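# Hang the headset on the stand's arm by its headband

## Task

Hang the headset the right way up from the stand's arm, with the top of its headband resting on the arm between the post and the lip, and leave it hanging still. Most of its weight must sit directly on the stand's arm: not carried through the cable, and with the robot taking at most a small share. At the end nothing but the stand, the cable and the robot may be in contact with the headset. The stand must stay upright and entirely on the table. The cable's loose end must end up above the table and within its edges, and it must never drop far below the tabletop or stick far out past an edge at any moment, held or not. The two arms must not strike each other hard or push hard against each other. Once it hangs still, declare completion, then open the grippers and move the arms away.

## Robot and tools

Robot: two arms, left_arm and right_arm, each with six joints and a parallel gripper. The shared scene frame has its origin on the tabletop midway between the arms, +x pointing out over the table, +z up, and left_arm on the +y side. The names left and right are not image sides.

execute_actions takes "actions": a list holding zero or one item. An empty list only reports the current state. An action item is {"rows": [...], "steps": n} with n from 1 to 15 (default 15); each step lasts 1/30 s, each row covers one step, and the final row repeats if rows run out. A wait item is {"steps": n} alone, n up to 300, and sends nothing new. Optional "pictures": true/false controls whether camera images come back (they do by default). A refused call moves nothing.

Each row is one flat list of 14 numbers for both arms together, always all 14 even if one arm is idle: left_arm waist, shoulder, elbow, wrist pitch, wrist yaw, wrist roll, gripper, then the same seven for right_arm. The twelve joint values are absolute target angles in radians, in each arm's own joint space (the same numbers Joint positions reports), not offsets and not Cartesian. Ranges per arm: waist -2.618 to 3.054, shoulder 0.000 to 3.142, elbow 0.000 to 3.142, wrist pitch -1.571 to 1.571, wrist yaw -1.571 to 1.571, wrist roll -2.094 to 2.094. A call is rejected if a target exceeds a range end by over 0.036 and is also beyond that joint's last reported angle. True ends may differ from these by up to 0.036; targets past the real end get clipped, and the result may then print "joint sent to its limit" (possibly referring to an earlier, still-running action). Missing that line proves nothing about remaining travel. Friction may leave a joint up to about 0.031 rad short, and tiny changes may not move it.

Motion is rate-limited: per step the commanded angle stays within a fixed distance of the measured one (waist 0.202, shoulder 0.258, elbow 0.238, wrist pitch 0.573, wrist yaw and roll 0.522 rad), and if the targets would place a gripper over 70 mm from where it is measured, all that arm's targets are pulled back. Far moves therefore need several calls. Between calls, arms keep heading to the last row sent until they settle or a step is HELD; after that only a new action moves them further.

Gripper value: a scale from -1 (closed) to +1 (fully open), an absolute setting. Fingers point along the gripper's +z and close along its y. Pads touch each other near -0.94; each millimetre of object width adds about 0.0208. Commanding below the width's reading squeezes harder, up to roughly 50 to 62 N per pad (less on thin parts under about 5 mm; first contact can spike). To keep a grip, keep resending the same closing value in every row. Each gripper's reading carries its own fixed error of up to about 0.02.

Result lines: the state line gives, per arm, end_effector_position (metres, scene frame; the point between the pads, about 1 cm behind the fingertips) and end_effector_quat_wxyz; these can be off, more so at long reach. grip_measured is the gripper motor on the -1..+1 scale. Joint positions lists the six angles (rad) plus opening in metres (0.093 open to 0.000 closed; on a held rigid object it reads up to about 12 mm under its width, lower on soft or round items). Joint velocities follow, then joint torques (drive output, offset and noisy, not zero in free air). "joint command not followed" means a clearance check altered or blocked some joint targets; HELD marks steps where your row was partly or wholly not sent. MOTOR HOT appears from 75 °C; at 90 °C the arm is stopped for 10 s, at 100 °C it goes limp and falls; both give OVER-TEMPERATURE FAULT lines. Holding loads for long heats motors, so avoid needless sustained effort.

Cameras: cam_high, cam_low, cam_left_wrist, cam_right_wrist, each 504x504, returned in that order; calibration (K, distortion, T_world_to_cam) is supplied and may be slightly off. zoom_image takes "camera" (one of those names) and "region" [x0, y0, x1, y1] in that camera's pixels from the top-left, at most 504 by 504, and returns a closer look at its latest image.

finished_scene takes "scene" (integer, 1 to 2), the current scene's number; it grades and ends that scene irreversibly, so call it only after the headset hangs still and the grippers have released and backed away.

Cautions: occasional tugs on held parts or pushes on loose ones may occur. Do not drop the headset, knock the stand over or off the table, or let the cable's free end hang low or beyond the table edge. Keep the arms from colliding or pressing on each other. Move smoothly and avoid forceful pushing against the stand or table.

Each tool is called as name([rows], argument=value, ...), one row to a line, values as JSON.

## Session

execute_actions(actions=[])

Scene clock: 0.00 s of 4500.00 s.
left_arm: end_effector_position=(+0.0824, +0.6660, +0.3360) grip_measured=+1.000 end_effector_quat_wxyz=(-0.349, +0.788, -0.195, -0.468) | right_arm: end_effector_position=(+0.2580, -0.3736, +0.1684) grip_measured=+1.000 end_effector_quat_wxyz=(-0.005, -0.338, +0.837, -0.430)
Joint positions: left_arm=[ 1.037  1.833  1.924 -1.058 -1.173 -1.326  0.093] | right_arm=[ 0.155  1.203  0.903 -0.957  0.846 -0.804  0.093]
Joint velocities: left_arm=[ 0.002 -0.002  0.007 -0.007  0.066 -0.066  0.   ] | right_arm=[ 0.012 -0.012 -0.027  0.007 -0.066  0.022  0.   ]
Joint torques (N m, as the arm reports them, + toward a larger angle): no reading
Motor temperatures (°C, as the motors report them): left_arm=[21 22 24 26 23 24] | right_arm=[25 26 26 23 23 23]
camera_calibration (this result's frames):
cam_left_wrist: T_world_to_cam=[[0.630117, 0.681791, 0.371635, -0.631142], [0.698266, -0.288161, -0.655277, 0.391431], [-0.339671, 0.672401, -0.657647, -0.113968], [0, 0, 0, 1]] pos_world=[0.085659, 0.619734, 0.4161]
cam_right_wrist: T_world_to_cam=[[0.575492, -0.391896, 0.717792, -0.416273], [-0.815459, -0.208522, 0.539949, 0.0807328], [-0.0619287, -0.896067, -0.439578, -0.160745], [0, 0, 0, 1]] pos_world=[0.295441, -0.29034, 0.184546]

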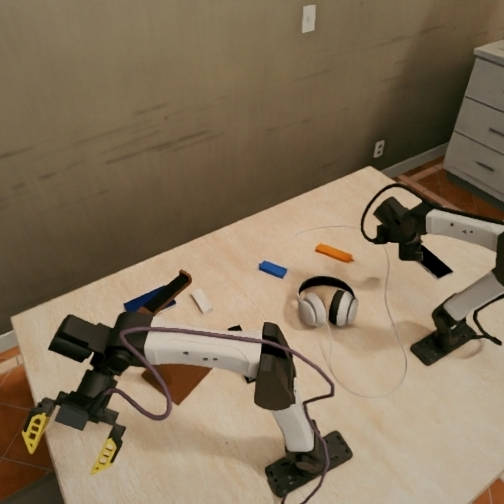

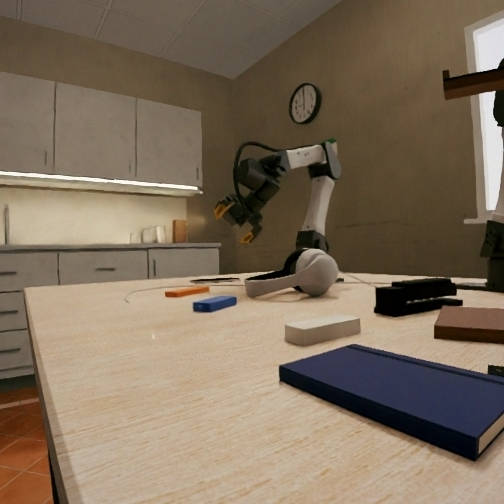

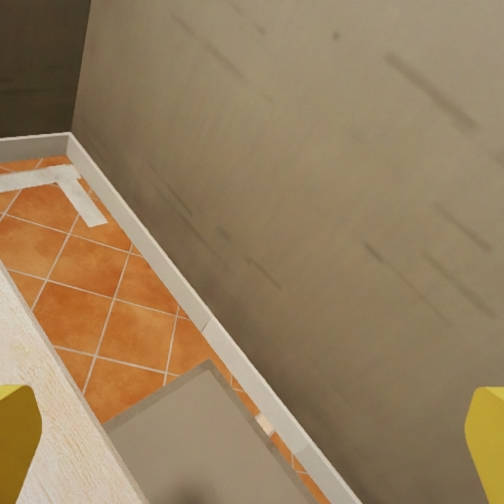

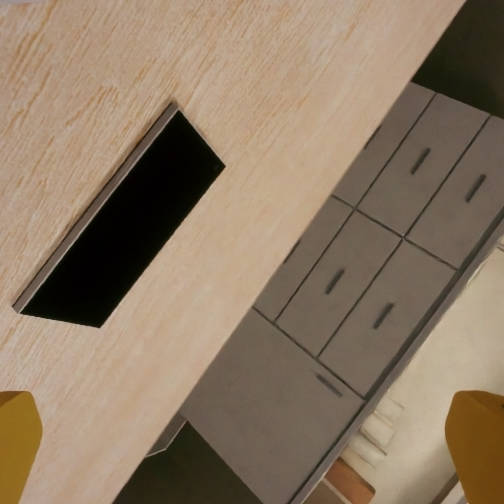

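execute_actions([
  {"rows":[[1.2,0.9,1.1,-1.3,-0.6,-0.3,0.3,-0.9,0.6,0.7,-0.6,0,0,1]],"steps":15},
], pictures=false)

execute_actions([
  {"rows":[[0.9,0.8,1.0,-1.45,0,0.61,0.3,-1.1,0.4,0.5,-0.5,0,0,1]],"steps":10},
], pictures=false)

execute_actions([
  {"rows":[[-0.542,0.8,1.0,-1.45,0,0.61,0.3,-1.1,0.4,0.5,-0.5,0,0,1]],"steps":15},
], pictures=false)

execute_actions([
  {"rows":[[-0.542,1.7,1.85,-1.45,0,0.61,0.3,-1.1,0.4,0.5,-0.5,0,0,1]],"steps":14},
], pictures=false)

execute_actions([
  {"rows":[[-0.542,2.2,2.24,-1.31,0,0.61,0.3,-1.1,0.4,0.5,-0.5,0,0,1]],"steps":10},
], pictures=false)

execute_actions([
  {"rows":[[-0.542,2.28,2.22,-1.31,0,0.61,0.3,-1.1,0.4,0.5,-0.5,0,0,1]],"steps":12},
])

zoom_image(camera="cam_high", region=[100,240,280,420])

Scene clock: 4.67 s of 4500.00 s.
left_arm: end_effector_position=(-0.0455, +0.4540, +0.2552) grip_measured=+0.303 end_effector_quat_wxyz=(-0.123, +0.679, -0.622, -0.370) | right_arm: end_effector_position=(+0.1543, -0.4785, +0.2306) grip_measured=+1.000 end_effector_quat_wxyz=(+0.437, +0.381, +0.773, -0.258)
Joint positions: left_arm=[ 1.2    0.889  1.137 -1.306 -0.646 -0.399  0.06 ] | right_arm=[-0.876  0.595  0.705 -0.617  0.057 -0.044  0.093]
Joint velocities: left_arm=[-0.002 -0.232 -0.012 -0.022  0.227  0.579  0.   ] | right_arm=[-0.593 -0.007  0.012 -0.022 -0.212  0.227  0.   ]
Joint torques (N m, as the arm reports them, + toward a larger angle): left_arm=[ 0.03  1.59  3.82  1.68 -0.11  0.02] | right_arm=[ 0.74  1.39  6.7   1.97 -0.27 -0.03]
Motor temperatures (°C, as the motors report them): left_arm=[21 23 24 27 23 24] | right_arm=[25 26 27 24 23 23]
Steps of this call (steps 1 to 90: nothing new was sent; then 1.17 s passed at rest; steps 91 to 105: all 15 steps of this action). Readings (joint positions):
91: left_arm=[1.049 1.806 1.891 -1.056 -1.113 -1.266] | right_arm=[0.121 1.163 0.862 -0.884 0.761 -0.726]
92: left_arm=[1.071 1.758 1.827 -1.081 -1.033 -1.191] | right_arm=[0.051 1.087 0.797 -0.810 0.652 -0.625]
94: left_arm=[1.136 1.639 1.696 -1.135 -0.910 -1.039] | right_arm=[-0.108 0.914 0.718 -0.761 0.452 -0.427]
98: left_arm=[1.200 1.341 1.424 -1.208 -0.761 -0.710] | right_arm=[-0.415 0.625 0.704 -0.668 0.190 -0.178]
105: the state above

Scene clock: 5.00 s of 4500.00 s.
left_arm: end_effector_position=(+0.0554, +0.3673, +0.1863) grip_measured=+0.303 end_effector_quat_wxyz=(+0.115, -0.200, +0.964, +0.134) | right_arm: end_effector_position=(+0.1071, -0.4890, +0.1987) grip_measured=+1.000 end_effector_quat_wxyz=(+0.444, +0.456, +0.711, -0.299)
Joint positions: left_arm=[ 0.909  0.825  1.02  -1.423 -0.093  0.401  0.06 ] | right_arm=[-1.094  0.416  0.507 -0.533  0.017 -0.014  0.093]
Joint velocities: left_arm=[ 0.007 -0.017 -0.002 -0.095  0.652  1.253 -0.   ] | right_arm=[ 0.002 -0.002 -0.012  0.139 -0.051 -0.051  0.   ]
Joint torques (N m, as the arm reports them, + toward a larger angle): left_arm=[-0.66 -1.68  5.18  1.19  0.1  -0.08] | right_arm=[-0.96 -0.02  6.86  2.04 -0.05  0.04]
Motor temperatures (°C, as the motors report them): left_arm=[21 23 24 27 23 24] | right_arm=[25 26 27 24 23 23]
Steps of this call (steps 1 to 10: all 10 steps of this action). Readings (joint positions):
1: left_arm=[1.176 0.875 1.128 -1.308 -0.601 -0.337] | right_arm=[-0.922 0.565 0.668 -0.572 0.036 -0.039]
2: left_arm=[1.121 0.857 1.107 -1.319 -0.527 -0.261] | right_arm=[-0.991 0.506 0.610 -0.543 0.031 -0.033]
4: left_arm=[1.004 0.833 1.062 -1.352 -0.367 -0.090] | right_arm=[-1.077 0.427 0.534 -0.546 0.031 -0.023]
8: left_arm=[0.910 0.825 1.021 -1.410 -0.144 0.287] | right_arm=[-1.094 0.416 0.507 -0.544 0.021 -0.016]
10: the state above

Scene clock: 5.50 s of 4500.00 s.
left_arm: end_effector_position=(+0.1045, +0.2053, +0.1852) grip_measured=+0.303 end_effector_quat_wxyz=(+0.166, +0.426, +0.889, +0.029) | right_arm: end_effector_position=(+0.1087, -0.4900, +0.2021) grip_measured=+1.000 end_effector_quat_wxyz=(+0.452, +0.453, +0.708, -0.299)
Joint positions: left_arm=[-0.187  0.825  1.02  -1.427 -0.009  0.593  0.06 ] | right_arm=[-1.094  0.416  0.507 -0.517  0.01  -0.011  0.093]
Joint velocities: left_arm=[-2.181  0.012 -0.002 -0.007  0.11   0.037 -0.002] | right_arm=[-0.002 -0.002 -0.002 -0.051  0.022  0.051  0.   ]
Joint torques (N m, as the arm reports them, + toward a larger angle): left_arm=[ 0.25 -1.42  5.21  1.09  0.03 -0.04] | right_arm=[-0.91 -0.04  6.68  2.05 -0.07  0.03]
Motor temperatures (°C, as the motors report them): left_arm=[21 23 24 27 23 24] | right_arm=[25 26 27 24 23 23]
Steps of this call (steps 1 to 15: all 15 steps of this action). Readings (joint positions):
1: left_arm=[0.871 0.825 1.020 -1.426 -0.087 0.439] | right_arm=[-1.094 0.416 0.507 -0.529 0.016 -0.013]
2: left_arm=[0.795 0.825 1.020 -1.427 -0.072 0.471] | right_arm=[-1.094 0.416 0.507 -0.526 0.014 -0.013]
4: left_arm=[0.644 0.825 1.020 -1.427 -0.049 0.518] | right_arm=[-1.094 0.416 0.507 -0.522 0.013 -0.012]
8: left_arm=[0.341 0.825 1.020 -1.427 -0.025 0.567] | right_arm=[-1.094 0.416 0.507 -0.519 0.011 -0.012]
15: the state above

Scene clock: 5.97 s of 4500.00 s.
left_arm: end_effector_position=(+0.2474, +0.0317, +0.2278) grip_measured=+0.303 end_effector_quat_wxyz=(+0.134, +0.580, +0.804, -0.002) | right_arm: end_effector_position=(+0.1087, -0.4900, +0.2021) grip_measured=+1.000 end_effector_quat_wxyz=(+0.452, +0.453, +0.708, -0.299)
Joint positions: left_arm=[-0.534  1.716  1.828 -1.413 -0.003  0.601  0.06 ] | right_arm=[-1.094  0.416  0.507 -0.517  0.01  -0.011  0.093]
Joint velocities: left_arm=[ 0.002  0.252 -0.012 -0.095  0.022 -0.051 -0.   ] | right_arm=[-0.012 -0.012  0.002 -0.022  0.007 -0.051  0.   ]
Joint torques (N m, as the arm reports them, + toward a larger angle): left_arm=[-0.68 -9.48  8.78  0.99  0.01  0.  ] | right_arm=[-0.9   0.04  6.78  2.03 -0.07  0.02]
Motor temperatures (°C, as the motors report them): left_arm=[21 23 24 27 23 24] | right_arm=[25 26 27 24 23 23]
Steps of this call (steps 1 to 14: all 14 steps of this action). Readings (joint positions):
1: left_arm=[-0.263 0.862 1.060 -1.461 -0.008 0.595] | right_arm=[-1.094 0.416 0.507 -0.517 0.010 -0.011]
2: left_arm=[-0.337 0.934 1.138 -1.490 -0.008 0.597] | right_arm=[-1.094 0.416 0.507 -0.517 0.010 -0.011]
4: left_arm=[-0.460 1.095 1.302 -1.480 -0.007 0.598] | right_arm=[-1.094 0.416 0.507 -0.517 0.010 -0.011]
8: left_arm=[-0.532 1.438 1.657 -1.464 -0.003 0.601] | right_arm=[-1.094 0.416 0.507 -0.517 0.010 -0.011]
14: the state above

Scene clock: 6.30 s of 4500.00 s.
left_arm: end_effector_position=(+0.3484, -0.0449, +0.1597) grip_measured=+0.303 end_effector_quat_wxyz=(+0.141, +0.579, +0.803, -0.002) | right_arm: end_effector_position=(+0.1087, -0.4900, +0.2022) grip_measured=+1.000 end_effector_quat_wxyz=(+0.452, +0.453, +0.708, -0.299)
Joint positions: left_arm=[-0.534  2.198  2.218 -1.308 -0.003  0.602  0.06 ] | right_arm=[-1.094  0.416  0.507 -0.517  0.01  -0.011  0.093]
Joint velocities: left_arm=[-0.007  0.642 -0.012  0.007 -0.037 -0.037  0.001] | right_arm=[-0.012 -0.017 -0.007 -0.007  0.051 -0.037  0.   ]
Joint torques (N m, as the arm reports them, + toward a larger angle): left_arm=[ -0.62 -14.02   8.92   1.22   0.03   0.02] | right_arm=[-0.85  0.1   6.59  2.04 -0.07  0.04]
Motor temperatures (°C, as the motors report them): left_arm=[21 23 24 27 23 24] | right_arm=[25 26 27 24 23 23]
Steps of this call (steps 1 to 10: all 10 steps of this action). Readings (joint positions):
1: left_arm=[-0.534 1.753 1.868 -1.436 -0.003 0.601] | right_arm=[-1.094 0.416 0.507 -0.517 0.010 -0.011]
2: left_arm=[-0.534 1.807 1.943 -1.435 -0.003 0.602] | right_arm=[-1.094 0.416 0.507 -0.517 0.010 -0.011]
4: left_arm=[-0.534 1.934 2.093 -1.394 -0.003 0.602] | right_arm=[-1.094 0.416 0.507 -0.517 0.010 -0.011]
8: left_arm=[-0.534 2.140 2.218 -1.312 -0.003 0.602] | right_arm=[-1.094 0.416 0.507 -0.517 0.010 -0.011]
10: the state above

Scene clock: 6.70 s of 4500.00 s.
left_arm: end_effector_position=(+0.3503, -0.0464, +0.1219) grip_measured=+0.302 end_effector_quat_wxyz=(+0.102, +0.582, +0.807, -0.001) | right_arm: end_effector_position=(+0.1088, -0.4900, +0.2022) grip_measured=+1.000 end_effector_quat_wxyz=(+0.452, +0.453, +0.708, -0.299)
Joint positions: left_arm=[-0.534  2.278  2.218 -1.307 -0.003  0.602  0.06 ] | right_arm=[-1.094  0.416  0.507 -0.517  0.01  -0.011  0.093]
Joint velocities: left_arm=[-0.027  0.007  0.002 -0.022 -0.007  0.066  0.001] | right_arm=[-0.002 -0.017 -0.007  0.037 -0.007 -0.022  0.   ]
Joint torques (N m, as the arm reports them, + toward a larger angle): left_arm=[ -0.43 -11.68   7.25   0.99   0.1    0.  ] | right_arm=[-0.91  0.05  6.66  2.07 -0.03  0.04]
Motor temperatures (°C, as the motors report them): left_arm=[21 23 24 27 23 24] | right_arm=[25 26 27 24 23 23]
Steps of this call (steps 1 to 12: all 12 steps of this action). Readings (joint positions):
1: left_arm=[-0.534 2.222 2.218 -1.308 -0.003 0.602] | right_arm=[-1.094 0.416 0.507 -0.517 0.010 -0.011]
2: left_arm=[-0.534 2.239 2.218 -1.307 -0.003 0.602] | right_arm=[-1.094 0.416 0.507 -0.517 0.010 -0.011]
4: left_arm=[-0.534 2.267 2.218 -1.307 -0.003 0.602] | right_arm=[-1.094 0.416 0.507 -0.517 0.010 -0.011]
8: left_arm=[-0.534 2.278 2.218 -1.307 -0.003 0.602] | right_arm=[-1.094 0.416 0.507 -0.517 0.010 -0.011]
12: the state above
camera_calibration (this result's frames):
cam_left_wrist: T_world_to_cam=[[-0.937612, -0.327253, -0.117424, 0.327348], [-0.347135, 0.900081, 0.263347, 0.168224], [0.0195099, 0.28768, -0.957528, 0.208202], [0, 0, 0, 1]] pos_world=[0.36126, -0.104185, 0.193496]
cam_right_wrist: T_world_to_cam=[[-0.912336, -0.408623, 0.0258974, -0.10671], [-0.324943, 0.684117, -0.65299, 0.54177], [0.24911, -0.604161, -0.756924, -0.0860451], [0, 0, 0, 1]] pos_world=[0.100124, -0.466224, 0.291404]

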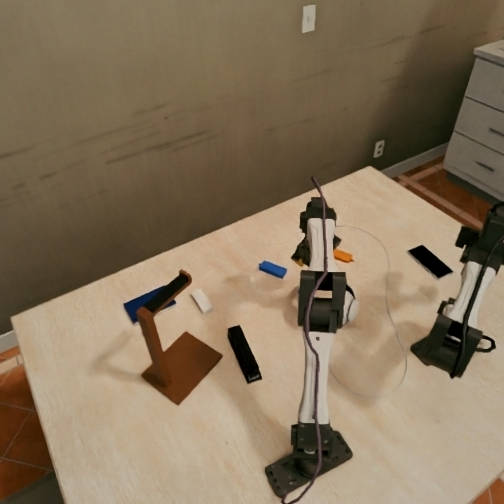

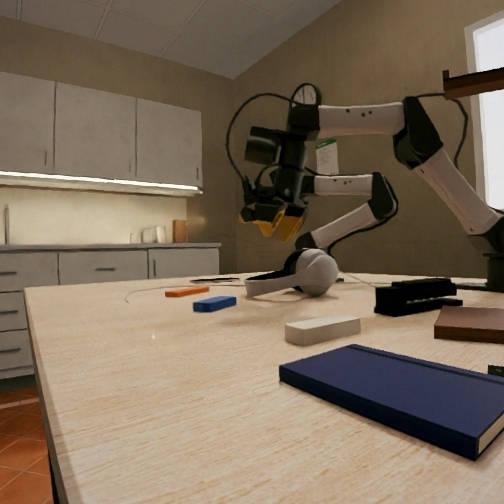

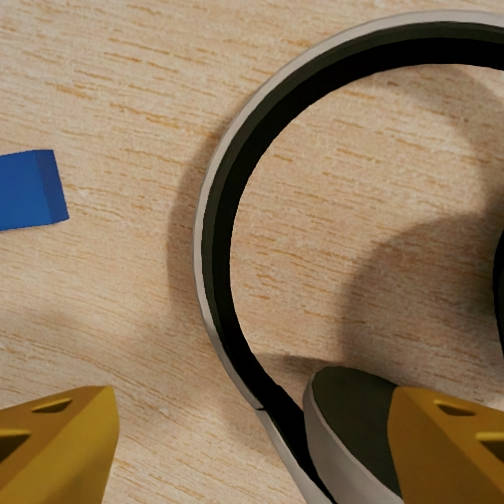

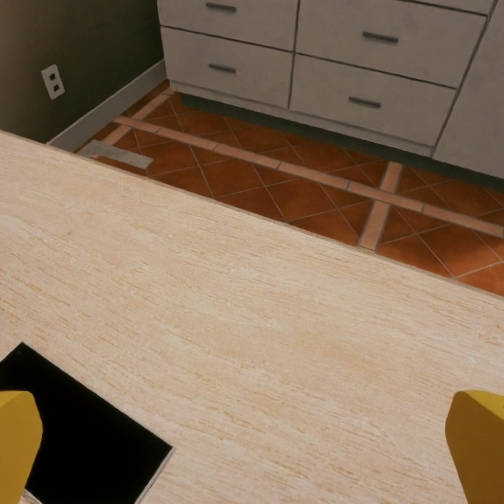

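Region (100, 240, 280, 420) of cam_high's 504x504 image, scaled by 2.800, with more detail than that image has.

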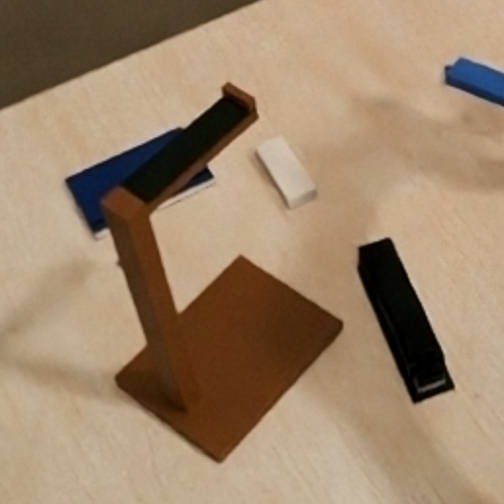

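execute_actions([
  {"rows":[[-0.495,2.29,2.2,-1.16,0,0.64,0.3,-1.1,0.4,0.5,-0.5,0,0,1],[-0.495,2.3,2.2,-1.16,0,0.64,0.3,-1.1,0.4,0.5,-0.5,0,0,1],[-0.495,2.31,2.19,-1.16,0,0.64,0.3,-1.1,0.4,0.5,-0.5,0,0,1],[-0.495,2.32,2.19,-1.16,0,0.64,0.3,-1.1,0.4,0.5,-0.5,0,0,1],[-0.495,2.33,2.18,-1.15,0,0.64,0.3,-1.1,0.4,0.5,-0.5,0,0,1],[-0.495,2.345,2.17,-1.14,0,0.64,0.3,-1.1,0.4,0.5,-0.5,0,0,1],[-0.495,2.36,2.16,-1.13,0,0.64,0.3,-1.1,0.4,0.5,-0.5,0,0,1],[-0.495,2.375,2.15,-1.12,0,0.64,0.3,-1.1,0.4,0.5,-0.5,0,0,1],[-0.495,2.39,2.14,-1.11,0,0.64,0.3,-1.1,0.4,0.5,-0.5,0,0,1],[-0.495,2.4,2.13,-1.11,0,0.64,0.3,-1.1,0.4,0.5,-0.5,0,0,1]],"steps":15},
])

Scene clock: 8.87 s of 4500.00 s.
left_arm: end_effector_position=(+0.3803, -0.0460, +0.0532) grip_measured=+0.302 end_effector_quat_wxyz=(+0.097, +0.579, +0.810, +0.002) | right_arm: end_effector_position=(+0.1088, -0.4900, +0.2022) grip_measured=+1.000 end_effector_quat_wxyz=(+0.452, +0.453, +0.708, -0.299)
Joint positions: left_arm=[-0.497  2.394  2.147 -1.129 -0.002  0.629  0.06 ] | right_arm=[-1.094  0.416  0.507 -0.517  0.01  -0.011  0.093]
Joint velocities: left_arm=[-0.022  0.208 -0.144 -0.007 -0.051 -0.022 -0.   ] | right_arm=[ 0.002 -0.002  0.007 -0.037 -0.037 -0.022  0.   ]
Joint torques (N m, as the arm reports them, + toward a larger angle): left_arm=[  0.23 -13.08   6.67   1.29   0.01   0.04] | right_arm=[-0.9   0.    6.66  2.06 -0.04  0.06]
Motor temperatures (°C, as the motors report them): left_arm=[21 25 25 27 23 24] | right_arm=[25 26 27 25 23 23]
Steps of this call (steps 1 to 15: the robot went on to your last target; steps 16 to 50: nothing new was sent; steps 51 to 65: all 15 steps of this action). Readings (joint positions):
51: left_arm=[-0.531 2.278 2.218 -1.295 -0.002 0.607] | right_arm=[-1.094 0.416 0.507 -0.517 0.010 -0.011]
52: left_arm=[-0.528 2.278 2.218 -1.271 -0.002 0.612] | right_arm=[-1.094 0.416 0.507 -0.517 0.010 -0.011]
54: left_arm=[-0.516 2.278 2.218 -1.230 -0.002 0.618] | right_arm=[-1.094 0.416 0.507 -0.517 0.010 -0.011]
58: left_arm=[-0.498 2.300 2.208 -1.168 -0.002 0.625] | right_arm=[-1.094 0.416 0.507 -0.517 0.010 -0.011]
65: the state above
camera_calibration (this result's frames):
cam_left_wrist: T_world_to_cam=[[-0.934834, -0.335506, -0.116278, 0.346064], [-0.354874, 0.894053, 0.273376, 0.198448], [0.0122395, 0.296825, -0.954853, 0.144705], [0, 0, 0, 1]] pos_world=[0.392165, -0.104268, 0.124161]
cam_right_wrist: T_world_to_cam=[[-0.912336, -0.408623, 0.0258974, -0.10671], [-0.324943, 0.684117, -0.65299, 0.54177], [0.24911, -0.604161, -0.756924, -0.0860451], [0, 0, 0, 1]] pos_world=[0.100124, -0.466224, 0.291404]

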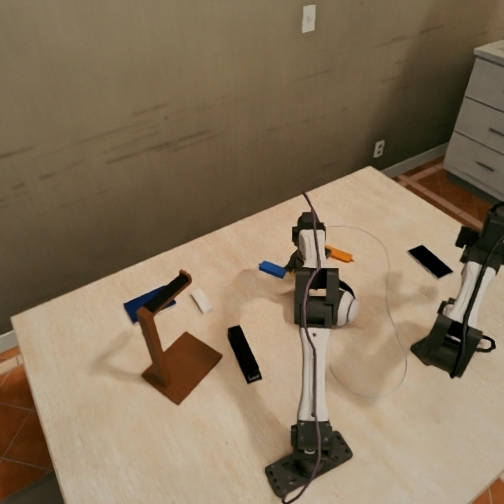

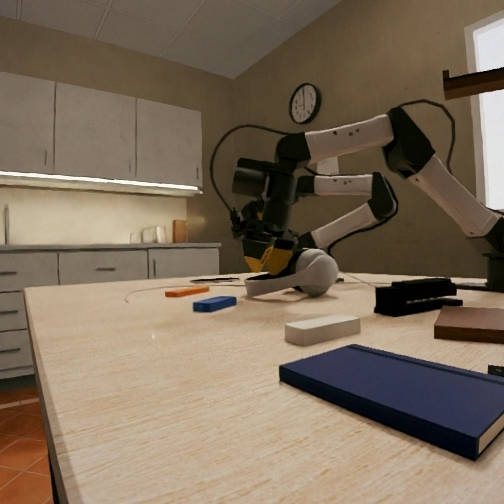

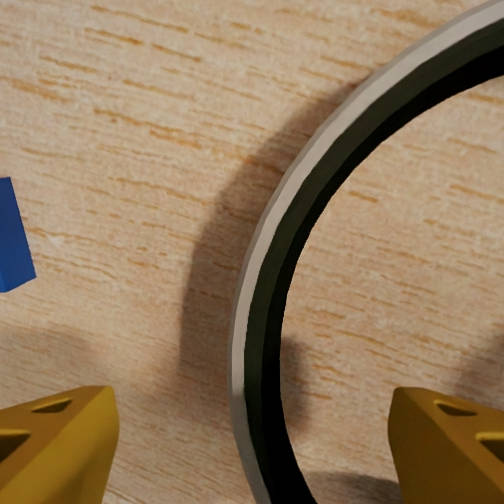

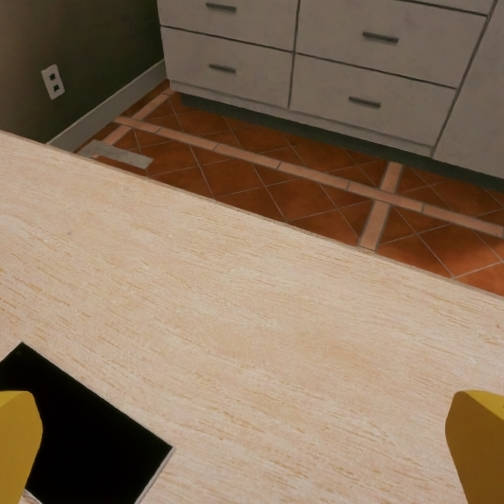

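execute_actions([
  {"rows":[[-0.505,2.42,2.12,-1.09,0,0.64,0.2,-1.1,0.4,0.5,-0.5,0,0,1],[-0.505,2.43,2.12,-1.08,0,0.64,0.1,-1.1,0.4,0.5,-0.5,0,0,1],[-0.505,2.445,2.115,-1.07,0,0.64,0.1,-1.1,0.4,0.5,-0.5,0,0,1]],"steps":13},
])

zoom_image(camera="cam_low", region=[200,190,350,310])

Scene clock: 10.00 s of 4500.00 s.
left_arm: end_effector_position=(+0.3872, -0.0508, +0.0409) grip_measured=+0.102 end_effector_quat_wxyz=(+0.105, +0.579, +0.809, +0.002) | right_arm: end_effector_position=(+0.1088, -0.4900, +0.2022) grip_measured=+1.000 end_effector_quat_wxyz=(+0.452, +0.453, +0.708, -0.299)
Joint positions: left_arm=[-0.497  2.421  2.143 -1.082 -0.002  0.63   0.05 ] | right_arm=[-1.094  0.416  0.507 -0.517  0.01  -0.011  0.093]
Joint velocities: left_arm=[ 0.002  0.007  0.007  0.007 -0.066 -0.037  0.001] | right_arm=[-0.002 -0.002 -0.007 -0.037 -0.037  0.051  0.   ]
Joint torques (N m, as the arm reports them, + toward a larger angle): left_arm=[ -0.37 -11.39   5.17   1.16   0.1   -0.03] | right_arm=[-0.84  0.11  6.71  2.03 -0.03  0.01]
Motor temperatures (°C, as the motors report them): left_arm=[21 25 25 27 23 24] | right_arm=[25 26 27 26 23 23]
Steps of this call (steps 1 to 21: the robot went on to your last target; steps 22 to 34: all 13 steps of this action). Readings (joint positions):
22: left_arm=[-0.497 2.400 2.143 -1.116 -0.002 0.630] | right_arm=[-1.094 0.416 0.507 -0.517 0.010 -0.011]
23: left_arm=[-0.497 2.400 2.143 -1.112 -0.002 0.630] | right_arm=[-1.094 0.416 0.507 -0.517 0.010 -0.011]
25: left_arm=[-0.497 2.404 2.143 -1.099 -0.002 0.630] | right_arm=[-1.094 0.416 0.507 -0.517 0.010 -0.011]
29: left_arm=[-0.497 2.416 2.143 -1.086 -0.002 0.630] | right_arm=[-1.094 0.416 0.507 -0.517 0.010 -0.011]
34: the state above
camera_calibration (this result's frames):
cam_left_wrist: T_world_to_cam=[[-0.933729, -0.335194, -0.125679, 0.349385], [-0.357081, 0.896978, 0.260622, 0.210037], [0.0253727, 0.288228, -0.957226, 0.12893], [0, 0, 0, 1]] pos_world=[0.39796, -0.108448, 0.112586]
cam_right_wrist: T_world_to_cam=[[-0.912336, -0.408623, 0.0258974, -0.10671], [-0.324943, 0.684117, -0.65299, 0.54177], [0.24911, -0.604161, -0.756924, -0.0860451], [0, 0, 0, 1]] pos_world=[0.100124, -0.466224, 0.291404]

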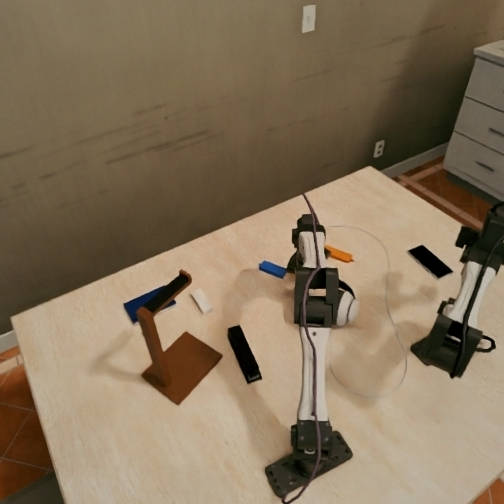

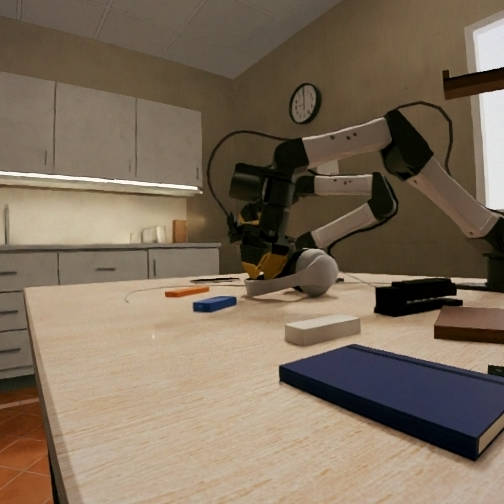

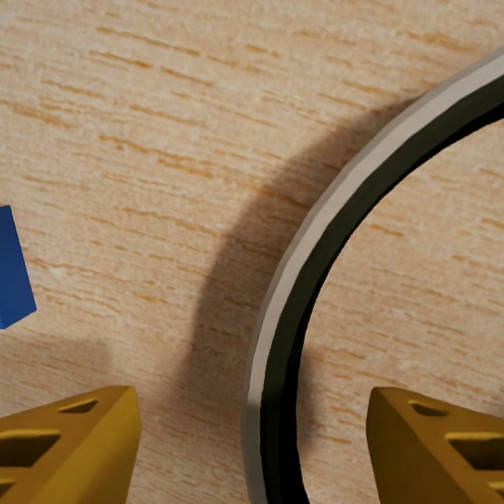

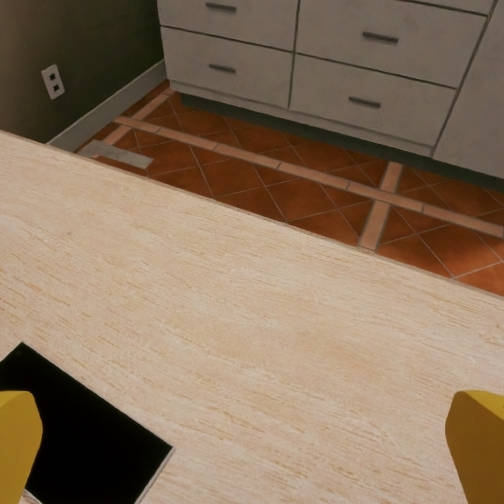

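Region (200, 190, 350, 310) of cam_low's 504x504 image, scaled by 3.360, with more detail than that image has; it fills the top 403 rows of this view, and the rest is white.

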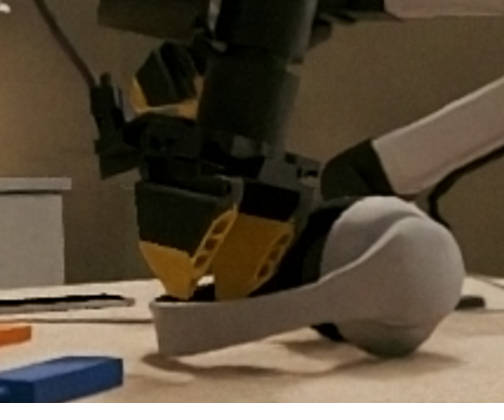

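Tips are just at the band's top; about 22 mm lower is needed.

execute_actions([
  {"rows":[[-0.505,2.485,2.115,-1.07,0,0.64,0.1,-1.1,0.4,0.5,-0.5,0,0,1]],"steps":14},
])

zoom_image(camera="cam_low", region=[200,190,350,310])

Scene clock: 10.93 s of 4500.00 s.
left_arm: end_effector_position=(+0.3855, -0.0496, +0.0180) grip_measured=+0.102 end_effector_quat_wxyz=(+0.086, +0.580, +0.810, +0.002) | right_arm: end_effector_position=(+0.1088, -0.4900, +0.2022) grip_measured=+1.000 end_effector_quat_wxyz=(+0.452, +0.453, +0.708, -0.299)
Joint positions: left_arm=[-0.497  2.468  2.143 -1.074 -0.002  0.63   0.05 ] | right_arm=[-1.094  0.416  0.507 -0.517  0.01  -0.011  0.093]
Joint velocities: left_arm=[-0.007  0.007 -0.007 -0.066  0.007 -0.007  0.   ] | right_arm=[ 0.012 -0.017  0.022 -0.022 -0.022 -0.081  0.   ]
Joint torques (N m, as the arm reports them, + toward a larger angle): left_arm=[ -0.57 -11.89   5.12   0.99   0.08   0.  ] | right_arm=[-0.8  -0.05  6.75  2.03 -0.05  0.03]
Motor temperatures (°C, as the motors report them): left_arm=[21 26 25 27 23 24] | right_arm=[25 26 27 26 23 23]
Steps of this call (steps 1 to 14: the robot went on to your last target; steps 15 to 28: all 14 steps of this action). Readings (joint positions):
15: left_arm=[-0.497 2.424 2.143 -1.078 -0.002 0.630] | right_arm=[-1.094 0.416 0.507 -0.517 0.010 -0.011]
16: left_arm=[-0.497 2.428 2.143 -1.075 -0.002 0.630] | right_arm=[-1.094 0.416 0.507 -0.517 0.010 -0.011]
18: left_arm=[-0.497 2.443 2.143 -1.074 -0.002 0.630] | right_arm=[-1.094 0.416 0.507 -0.517 0.010 -0.011]
22: left_arm=[-0.497 2.466 2.143 -1.074 -0.002 0.630] | right_arm=[-1.094 0.416 0.507 -0.517 0.010 -0.011]
28: the state above
camera_calibration (this result's frames):
cam_left_wrist: T_world_to_cam=[[-0.937374, -0.33263, -0.103373, 0.346439], [-0.348287, 0.890794, 0.291858, 0.21006], [-0.00499673, 0.309584, -0.950859, 0.119333], [0, 0, 0, 1]] pos_world=[0.3985, -0.108828, 0.0879731]
cam_right_wrist: T_world_to_cam=[[-0.912336, -0.408623, 0.0258974, -0.10671], [-0.324943, 0.684117, -0.65299, 0.54177], [0.24911, -0.604161, -0.756924, -0.0860451], [0, 0, 0, 1]] pos_world=[0.100124, -0.466224, 0.291404]

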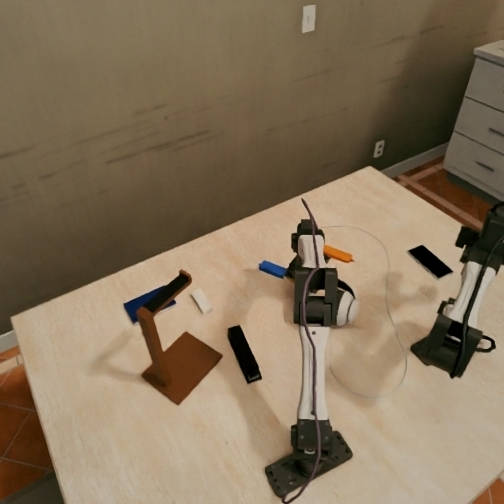

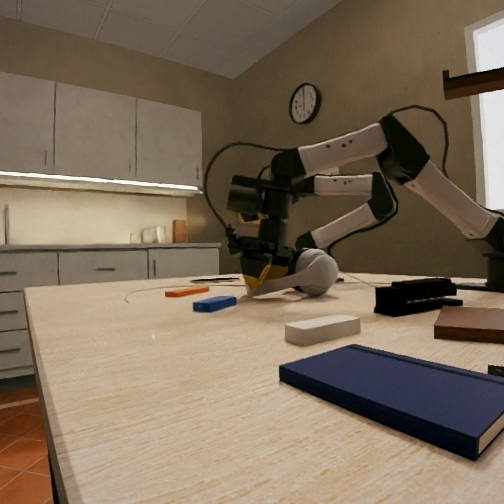

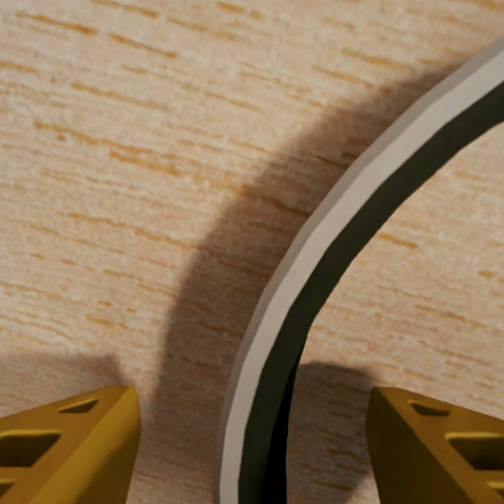

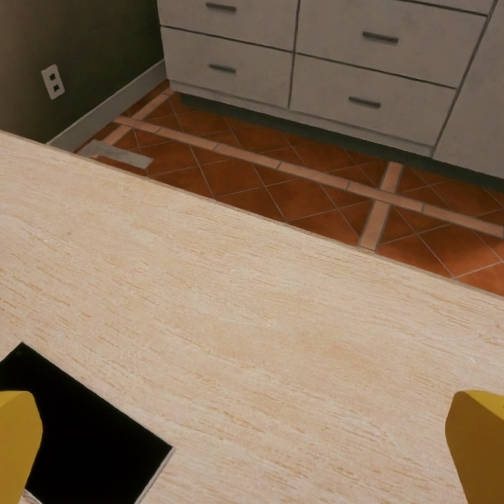

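Region (200, 190, 350, 310) of cam_low's 504x504 image, scaled by 3.360, with more detail than that image has; it fills the top 403 rows of this view, and the rest is white.

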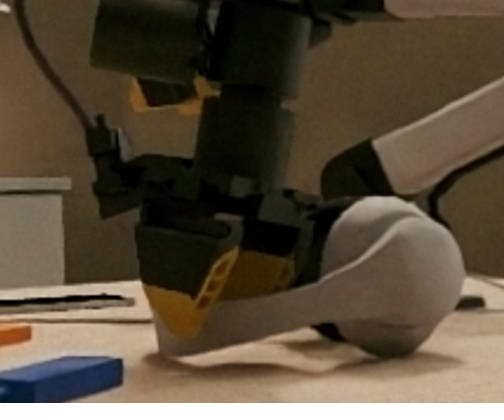

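execute_actions([
  {"rows":[[-0.505,2.47,2.13,-1.07,0,0.64,-1,-1.1,0.4,0.5,-0.5,0,0,1]],"steps":14},
], pictures=false)

execute_actions([
  {"rows":[[-0.505,2.44,2.13,-1.09,0,0.64,-1,-1.1,0.4,0.5,-0.5,0,0,1],[-0.505,2.41,2.13,-1.12,0,0.64,-1,-1.1,0.4,0.5,-0.5,0,0,1],[-0.505,2.38,2.12,-1.15,0,0.64,-1,-1.1,0.4,0.5,-0.5,0,0,1],[-0.505,2.34,2.1,-1.18,0,0.64,-1,-1.1,0.4,0.5,-0.5,0,0,1],[-0.505,2.3,2.08,-1.2,0,0.64,-1,-1.1,0.4,0.5,-0.5,0,0,1],[-0.505,2.25,2.06,-1.22,0,0.64,-1,-1.1,0.4,0.5,-0.5,0,0,1],[-0.505,2.2,2.04,-1.24,0,0.64,-1,-1.1,0.4,0.5,-0.5,0,0,1],[-0.505,2.15,2.01,-1.25,0,0.64,-1,-1.1,0.4,0.5,-0.5,0,0,1],[-0.505,2.1,1.98,-1.25,0,0.64,-1,-1.1,0.4,0.5,-0.5,0,0,1],[-0.505,2.04,1.95,-1.25,0,0.64,-1,-1.1,0.4,0.5,-0.5,0,0,1],[-0.505,1.98,1.92,-1.24,0,0.64,-1,-1.1,0.4,0.5,-0.5,0,0,1],[-0.505,1.92,1.89,-1.22,0,0.64,-1,-1.1,0.4,0.5,-0.5,0,0,1],[-0.505,1.86,1.85,-1.2,0,0.64,-1,-1.1,0.4,0.5,-0.5,0,0,1],[-0.505,1.8,1.81,-1.17,0,0.64,-1,-1.1,0.4,0.5,-0.5,0,0,1],[-0.505,1.74,1.77,-1.13,0,0.64,-1,-1.1,0.4,0.5,-0.5,0,0,1]],"steps":15},
], pictures=false)

execute_actions([
  {"rows":[[-0.55,1.58,1.6,-0.75,-0.2,0.66,-1,-1.1,0.4,0.5,-0.5,0,0,1]],"steps":10},
], pictures=false)

execute_actions([
  {"rows":[[-0.6,1.46,1.4,-0.3,-0.6,0.7,-1,-1.1,0.4,0.5,-0.5,0,0,1]],"steps":10},
], pictures=false)

execute_actions([
  {"rows":[[-0.6,1.4,1.22,0.1,-1.05,0.7,-1,-1.1,0.4,0.5,-0.5,0,0,1]],"steps":10},
], pictures=false)

execute_actions([
  {"rows":[[-0.6,1.38,1.05,0.39,-1.53,0.7,-1,-1.1,0.4,0.5,-0.5,0,0,1]],"steps":15},
])

Scene clock: 14.27 s of 4500.00 s.
left_arm: end_effector_position=(+0.3833, -0.0502, +0.0237) grip_measured=-0.872 end_effector_quat_wxyz=(+0.086, +0.583, +0.808, -0.005) | right_arm: end_effector_position=(+0.1088, -0.4900, +0.2022) grip_measured=+1.000 end_effector_quat_wxyz=(+0.452, +0.453, +0.708, -0.299)
Joint positions: left_arm=[-0.496  2.455  2.143 -1.085  0.012  0.638  0.003] | right_arm=[-1.094  0.416  0.507 -0.517  0.01  -0.011  0.093]
Joint velocities: left_arm=[-0.002 -0.002  0.002  0.037 -0.051 -0.007 -0.001] | right_arm=[-0.012  0.002  0.012 -0.022  0.007  0.037  0.   ]
Joint torques (N m, as the arm reports them, + toward a larger angle): left_arm=[ -0.46 -12.07   6.34   1.15  -0.07  -0.12] | right_arm=[-0.78 -0.01  6.68  2.05 -0.08  0.05]
Motor temperatures (°C, as the motors report them): left_arm=[21 28 25 27 23 24] | right_arm=[25 26 28 27 23 23]
Steps of this call (steps 1 to 15: the robot went on to your last target; steps 16 to 86: nothing new was sent; steps 87 to 100: all 14 steps of this action). Readings (joint positions):
87: left_arm=[-0.497 2.468 2.143 -1.074 -0.002 0.630] | right_arm=[-1.094 0.416 0.507 -0.517 0.010 -0.011]
88: left_arm=[-0.497 2.468 2.143 -1.074 -0.002 0.630] | right_arm=[-1.094 0.416 0.507 -0.517 0.010 -0.011]
90: left_arm=[-0.497 2.468 2.143 -1.076 0.002 0.633] | right_arm=[-1.094 0.416 0.507 -0.517 0.010 -0.011]
94: left_arm=[-0.496 2.456 2.143 -1.084 0.011 0.637] | right_arm=[-1.094 0.416 0.507 -0.517 0.010 -0.011]
100: the state above

Scene clock: 14.77 s of 4500.00 s.
left_arm: end_effector_position=(+0.3152, +0.0009, +0.2003) grip_measured=-0.878 end_effector_quat_wxyz=(+0.193, +0.576, +0.794, +0.008) | right_arm: end_effector_position=(+0.1088, -0.4900, +0.2022) grip_measured=+1.000 end_effector_quat_wxyz=(+0.452, +0.453, +0.708, -0.299)
Joint positions: left_arm=[-0.499  1.86   1.852 -1.175 -0.011  0.643  0.003] | right_arm=[-1.094  0.416  0.507 -0.517  0.01  -0.011  0.093]
Joint velocities: left_arm=[-0.007 -1.902 -1.023  0.271 -0.022 -0.022  0.   ] | right_arm=[ 0.012 -0.007 -0.007  0.007  0.037 -0.051  0.   ]
Joint torques (N m, as the arm reports them, + toward a larger angle): left_arm=[-0.29 -9.34  5.83  1.32  0.12 -0.16] | right_arm=[-0.87  0.03  6.57  2.07 -0.04  0.06]
Motor temperatures (°C, as the motors report them): left_arm=[21 28 25 27 23 24] | right_arm=[25 26 28 27 23 23]
Steps of this call (steps 1 to 15: all 15 steps of this action). Readings (joint positions):
1: left_arm=[-0.496 2.453 2.143 -1.086 0.012 0.638] | right_arm=[-1.094 0.416 0.507 -0.517 0.010 -0.011]
2: left_arm=[-0.496 2.449 2.143 -1.090 0.012 0.638] | right_arm=[-1.094 0.416 0.507 -0.517 0.010 -0.011]
4: left_arm=[-0.496 2.420 2.136 -1.109 0.012 0.638] | right_arm=[-1.094 0.416 0.507 -0.517 0.010 -0.011]
8: left_arm=[-0.498 2.274 2.059 -1.153 -0.004 0.639] | right_arm=[-1.094 0.416 0.507 -0.517 0.010 -0.011]
15: the state above

Scene clock: 15.10 s of 4500.00 s.
left_arm: end_effector_position=(+0.3222, +0.0056, +0.2911) grip_measured=-0.877 end_effector_quat_wxyz=(+0.400, +0.532, +0.742, +0.082) | right_arm: end_effector_position=(+0.1088, -0.4900, +0.2022) grip_measured=+1.000 end_effector_quat_wxyz=(+0.452, +0.453, +0.708, -0.299)
Joint positions: left_arm=[-0.545  1.562  1.628 -0.81  -0.178  0.662  0.003] | right_arm=[-1.094  0.416  0.507 -0.517  0.01  -0.011  0.093]
Joint velocities: left_arm=[ 0.002  0.095 -0.188  0.227 -0.066 -0.066  0.   ] | right_arm=[ 0.007 -0.007 -0.017 -0.081  0.037 -0.022  0.   ]
Joint torques (N m, as the arm reports them, + toward a larger angle): left_arm=[-0.24 -5.71  6.55  2.39 -0.12 -0.16] | right_arm=[-0.88 -0.05  6.73  2.06 -0.03  0.03]
Motor temperatures (°C, as the motors report them): left_arm=[21 28 25 27 23 24] | right_arm=[25 26 28 27 23 23]
Steps of this call (steps 1 to 10: all 10 steps of this action). Readings (joint positions):
1: left_arm=[-0.505 1.777 1.785 -1.113 -0.039 0.647] | right_arm=[-1.094 0.416 0.507 -0.517 0.010 -0.011]
2: left_arm=[-0.516 1.694 1.714 -1.044 -0.072 0.648] | right_arm=[-1.094 0.416 0.507 -0.517 0.010 -0.011]
4: left_arm=[-0.536 1.591 1.653 -0.962 -0.122 0.658] | right_arm=[-1.094 0.416 0.507 -0.517 0.010 -0.011]
8: left_arm=[-0.545 1.558 1.641 -0.839 -0.163 0.662] | right_arm=[-1.094 0.416 0.507 -0.517 0.010 -0.011]
10: the state above

Scene clock: 15.43 s of 4500.00 s.
left_arm: end_effector_position=(+0.3526, +0.0280, +0.3074) grip_measured=-0.877 end_effector_quat_wxyz=(+0.491, +0.432, +0.721, +0.230) | right_arm: end_effector_position=(+0.1088, -0.4900, +0.2022) grip_measured=+1.000 end_effector_quat_wxyz=(+0.452, +0.453, +0.708, -0.299)
Joint positions: left_arm=[-0.593  1.497  1.4   -0.407 -0.545  0.699  0.003] | right_arm=[-1.094  0.416  0.507 -0.517  0.01  -0.011  0.093]
Joint velocities: left_arm=[-0.002 -0.051 -0.017  0.447 -0.286  0.007  0.   ] | right_arm=[-0.007 -0.002 -0.007 -0.051  0.037 -0.037  0.   ]
Joint torques (N m, as the arm reports them, + toward a larger angle): left_arm=[-0.39 -8.87  8.24  2.63 -0.31 -0.12] | right_arm=[-0.84 -0.04  6.8   2.03 -0.08  0.03]
Motor temperatures (°C, as the motors report them): left_arm=[21 28 25 28 23 24] | right_arm=[25 26 28 27 23 23]
Steps of this call (steps 1 to 10: all 10 steps of this action). Readings (joint positions):
1: left_arm=[-0.555 1.546 1.574 -0.733 -0.238 0.670] | right_arm=[-1.094 0.416 0.507 -0.517 0.010 -0.011]
2: left_arm=[-0.570 1.520 1.506 -0.645 -0.307 0.672] | right_arm=[-1.094 0.416 0.507 -0.517 0.010 -0.011]
4: left_arm=[-0.587 1.499 1.430 -0.548 -0.416 0.688] | right_arm=[-1.094 0.416 0.507 -0.517 0.010 -0.011]
8: left_arm=[-0.593 1.498 1.400 -0.447 -0.518 0.698] | right_arm=[-1.094 0.416 0.507 -0.517 0.010 -0.011]
10: the state above

Scene clock: 15.77 s of 4500.00 s.
left_arm: end_effector_position=(+0.3536, +0.0928, +0.3495) grip_measured=-0.877 end_effector_quat_wxyz=(+0.556, +0.222, +0.713, +0.365) | right_arm: end_effector_position=(+0.1088, -0.4900, +0.2022) grip_measured=+1.000 end_effector_quat_wxyz=(+0.452, +0.453, +0.708, -0.299)
Joint positions: left_arm=[-0.601  1.431  1.228 -0.007 -0.986  0.706  0.003] | right_arm=[-1.094  0.416  0.507 -0.517  0.01  -0.011  0.093]
Joint velocities: left_arm=[-0.002 -0.027 -0.007  0.418 -0.271 -0.066 -0.   ] | right_arm=[-0.007 -0.002 -0.022  0.037 -0.081 -0.022  0.   ]
Joint torques (N m, as the arm reports them, + toward a larger angle): left_arm=[ 0.13 -7.76  7.71  2.62 -0.28 -0.15] | right_arm=[-0.78 -0.03  6.69  2.04 -0.05  0.04]
Motor temperatures (°C, as the motors report them): left_arm=[21 28 25 28 23 24] | right_arm=[25 26 28 27 23 23]
Steps of this call (steps 1 to 10: all 10 steps of this action). Readings (joint positions):
1: left_arm=[-0.598 1.485 1.362 -0.327 -0.614 0.702] | right_arm=[-1.094 0.416 0.507 -0.517 0.010 -0.011]
2: left_arm=[-0.603 1.462 1.308 -0.240 -0.691 0.696] | right_arm=[-1.094 0.416 0.507 -0.517 0.010 -0.011]
4: left_arm=[-0.601 1.437 1.248 -0.143 -0.823 0.703] | right_arm=[-1.094 0.416 0.507 -0.517 0.010 -0.011]
8: left_arm=[-0.601 1.432 1.228 -0.039 -0.954 0.706] | right_arm=[-1.094 0.416 0.507 -0.517 0.010 -0.011]
10: the state above

Scene clock: 16.27 s of 4500.00 s.
left_arm: end_effector_position=(+0.3060, +0.1709, +0.3436) grip_measured=-0.877 end_effector_quat_wxyz=(+0.511, -0.018, +0.707, +0.487) | right_arm: end_effector_position=(+0.1088, -0.4900, +0.2022) grip_measured=+1.000 end_effector_quat_wxyz=(+0.452, +0.453, +0.708, -0.299)
Joint positions: left_arm=[-0.601  1.402  1.05   0.329 -1.504  0.712  0.003] | right_arm=[-1.094  0.416  0.507 -0.517  0.01  -0.011  0.093]
Joint velocities: left_arm=[-0.007 -0.012 -0.002  0.066 -0.139  0.037 -0.   ] | right_arm=[-0.002 -0.007  0.007 -0.022 -0.11  -0.051  0.   ]
Joint torques (N m, as the arm reports them, + toward a larger angle): left_arm=[ 0.02 -6.83  8.05  2.15 -0.13 -0.25] | right_arm=[-0.81  0.08  6.68  2.02 -0.04  0.01]
Motor temperatures (°C, as the motors report them): left_arm=[21 28 25 28 23 24] | right_arm=[25 26 28 27 23 23]
Steps of this call (steps 1 to 15: all 15 steps of this action). Readings (joint positions):
1: left_arm=[-0.604 1.427 1.197 0.064 -1.055 0.708] | right_arm=[-1.094 0.416 0.507 -0.517 0.010 -0.011]
2: left_arm=[-0.607 1.414 1.151 0.138 -1.139 0.700] | right_arm=[-1.094 0.416 0.507 -0.517 0.010 -0.011]
4: left_arm=[-0.603 1.402 1.087 0.209 -1.286 0.706] | right_arm=[-1.094 0.416 0.507 -0.517 0.010 -0.011]
8: left_arm=[-0.601 1.402 1.050 0.268 -1.432 0.712] | right_arm=[-1.094 0.416 0.507 -0.517 0.010 -0.011]
15: the state above
camera_calibration (this result's frames):
cam_left_wrist: T_world_to_cam=[[0.528729, -0.525392, -0.66664, 0.15678], [-0.72657, 0.125872, -0.675464, 0.469838], [0.438795, 0.841498, -0.315182, -0.0848488], [0, 0, 0, 1]] pos_world=[0.295708, 0.0946315, 0.395132]
cam_right_wrist: T_world_to_cam=[[-0.912336, -0.408623, 0.0258974, -0.10671], [-0.324943, 0.684117, -0.65299, 0.54177], [0.24911, -0.604161, -0.756924, -0.0860451], [0, 0, 0, 1]] pos_world=[0.100124, -0.466224, 0.291404]

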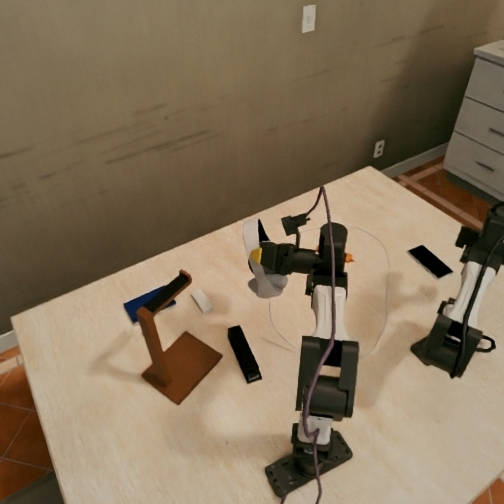

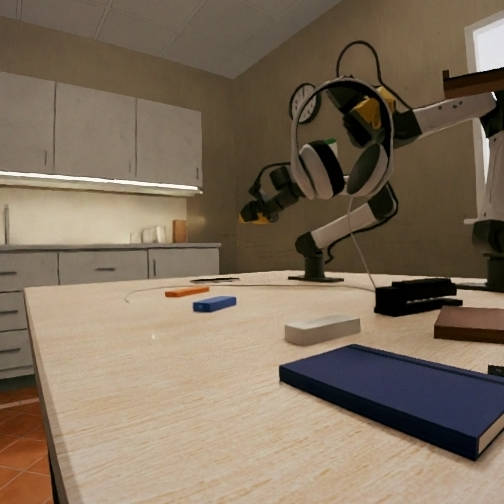

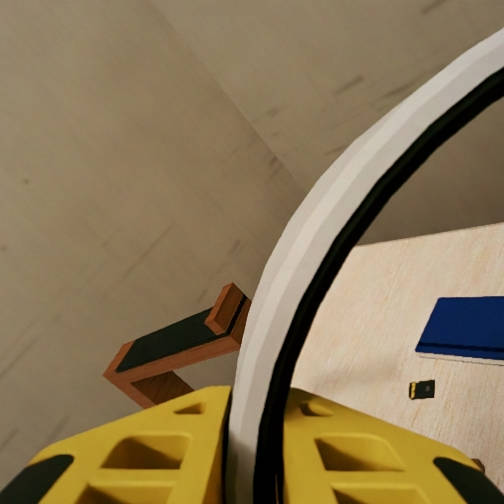

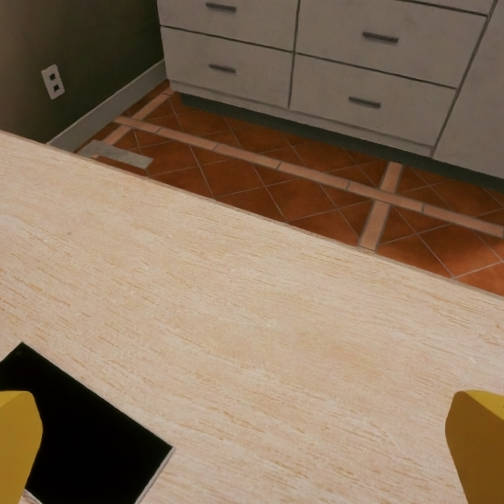

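execute_actions([
  {"rows":[[-0.57,1.4,1.04,0.4,-1.53,0.7,-1,-1.1,0.4,0.5,-0.5,0,0,1],[-0.54,1.42,1.04,0.42,-1.53,0.7,-1,-1.1,0.4,0.5,-0.5,0,0,1],[-0.51,1.44,1.04,0.43,-1.53,0.7,-1,-1.1,0.4,0.5,-0.5,0,0,1],[-0.48,1.44,1.04,0.43,-1.53,0.7,-1,-1.1,0.4,0.5,-0.5,0,0,1],[-0.45,1.44,1.04,0.43,-1.53,0.7,-1,-1.1,0.4,0.5,-0.5,0,0,1],[-0.42,1.44,1.04,0.43,-1.53,0.7,-1,-1.1,0.4,0.5,-0.5,0,0,1],[-0.39,1.44,1.04,0.43,-1.53,0.7,-1,-1.1,0.4,0.5,-0.5,0,0,1],[-0.36,1.44,1.04,0.43,-1.53,0.7,-1,-1.1,0.4,0.5,-0.5,0,0,1],[-0.33,1.44,1.04,0.43,-1.53,0.7,-1,-1.1,0.4,0.5,-0.5,0,0,1],[-0.3,1.44,1.04,0.43,-1.53,0.7,-1,-1.1,0.4,0.5,-0.5,0,0,1],[-0.27,1.44,1.04,0.43,-1.53,0.7,-1,-1.1,0.4,0.5,-0.5,0,0,1],[-0.24,1.44,1.04,0.43,-1.53,0.7,-1,-1.1,0.4,0.5,-0.5,0,0,1],[-0.22,1.44,1.04,0.43,-1.53,0.7,-1,-1.1,0.4,0.5,-0.5,0,0,1]],"steps":15},
])

Scene clock: 18.33 s of 4500.00 s.
left_arm: end_effector_position=(+0.3145, +0.3014, +0.3376) grip_measured=-0.877 end_effector_quat_wxyz=(+0.410, -0.163, +0.688, +0.576) | right_arm: end_effector_position=(+0.1088, -0.4900, +0.2022) grip_measured=+1.000 end_effector_quat_wxyz=(+0.452, +0.453, +0.708, -0.299)
Joint positions: left_arm=[-0.226  1.437  1.05   0.38  -1.527  0.713  0.003] | right_arm=[-1.094  0.416  0.507 -0.517  0.01  -0.011  0.093]
Joint velocities: left_arm=[ 0.369 -0.002  0.002  0.022 -0.125 -0.022 -0.   ] | right_arm=[-0.007 -0.017  0.007 -0.037 -0.051  0.022  0.   ]
Joint torques (N m, as the arm reports them, + toward a larger angle): left_arm=[-1.43 -5.53  7.18  2.17  0.12 -0.24] | right_arm=[-0.98  0.08  6.86  2.05 -0.06  0.05]
Motor temperatures (°C, as the motors report them): left_arm=[21 28 26 29 23 24] | right_arm=[25 26 28 27 23 23]
Steps of this call (steps 1 to 30: the robot went on to your last target; steps 31 to 47: nothing new was sent; steps 48 to 62: all 15 steps of this action). Readings (joint positions):
48: left_arm=[-0.599 1.402 1.050 0.344 -1.522 0.712] | right_arm=[-1.094 0.416 0.507 -0.517 0.010 -0.011]
49: left_arm=[-0.591 1.403 1.050 0.349 -1.522 0.712] | right_arm=[-1.094 0.416 0.507 -0.517 0.010 -0.011]
51: left_arm=[-0.551 1.413 1.050 0.367 -1.521 0.712] | right_arm=[-1.094 0.416 0.507 -0.517 0.010 -0.011]
55: left_arm=[-0.421 1.434 1.050 0.375 -1.521 0.712] | right_arm=[-1.094 0.416 0.507 -0.517 0.010 -0.011]
62: the state above
camera_calibration (this result's frames):
cam_left_wrist: T_world_to_cam=[[0.700745, -0.282877, -0.654933, 0.0857031], [-0.708502, -0.168422, -0.685317, 0.541912], [0.0835556, 0.944254, -0.318439, -0.118461], [0, 0, 0, 1]] pos_world=[0.333788, 0.22737, 0.389789]
cam_right_wrist: T_world_to_cam=[[-0.912336, -0.408623, 0.0258974, -0.10671], [-0.324943, 0.684117, -0.65299, 0.54177], [0.24911, -0.604161, -0.756924, -0.0860451], [0, 0, 0, 1]] pos_world=[0.100124, -0.466224, 0.291404]

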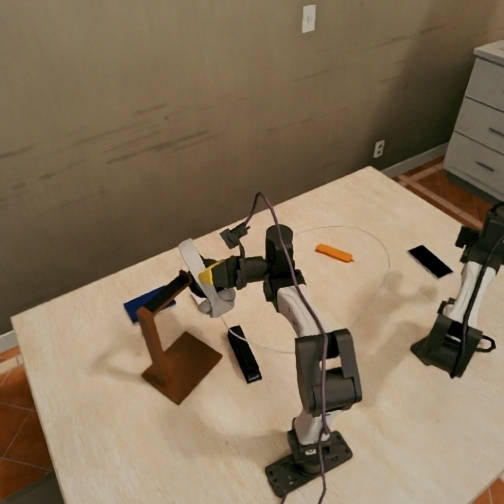

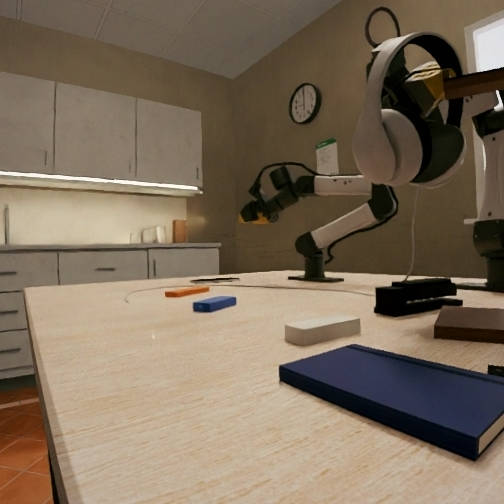

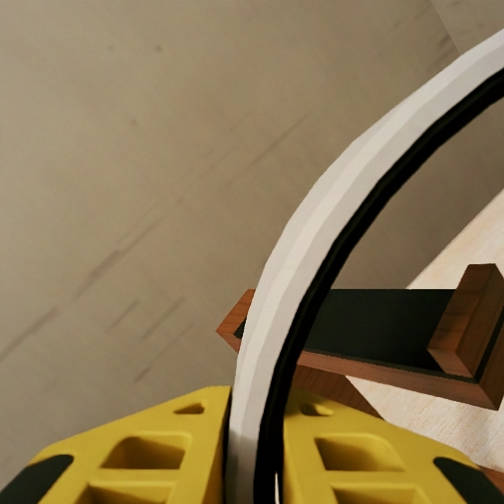

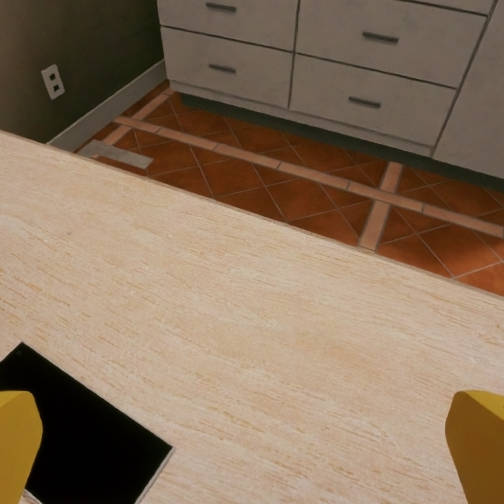

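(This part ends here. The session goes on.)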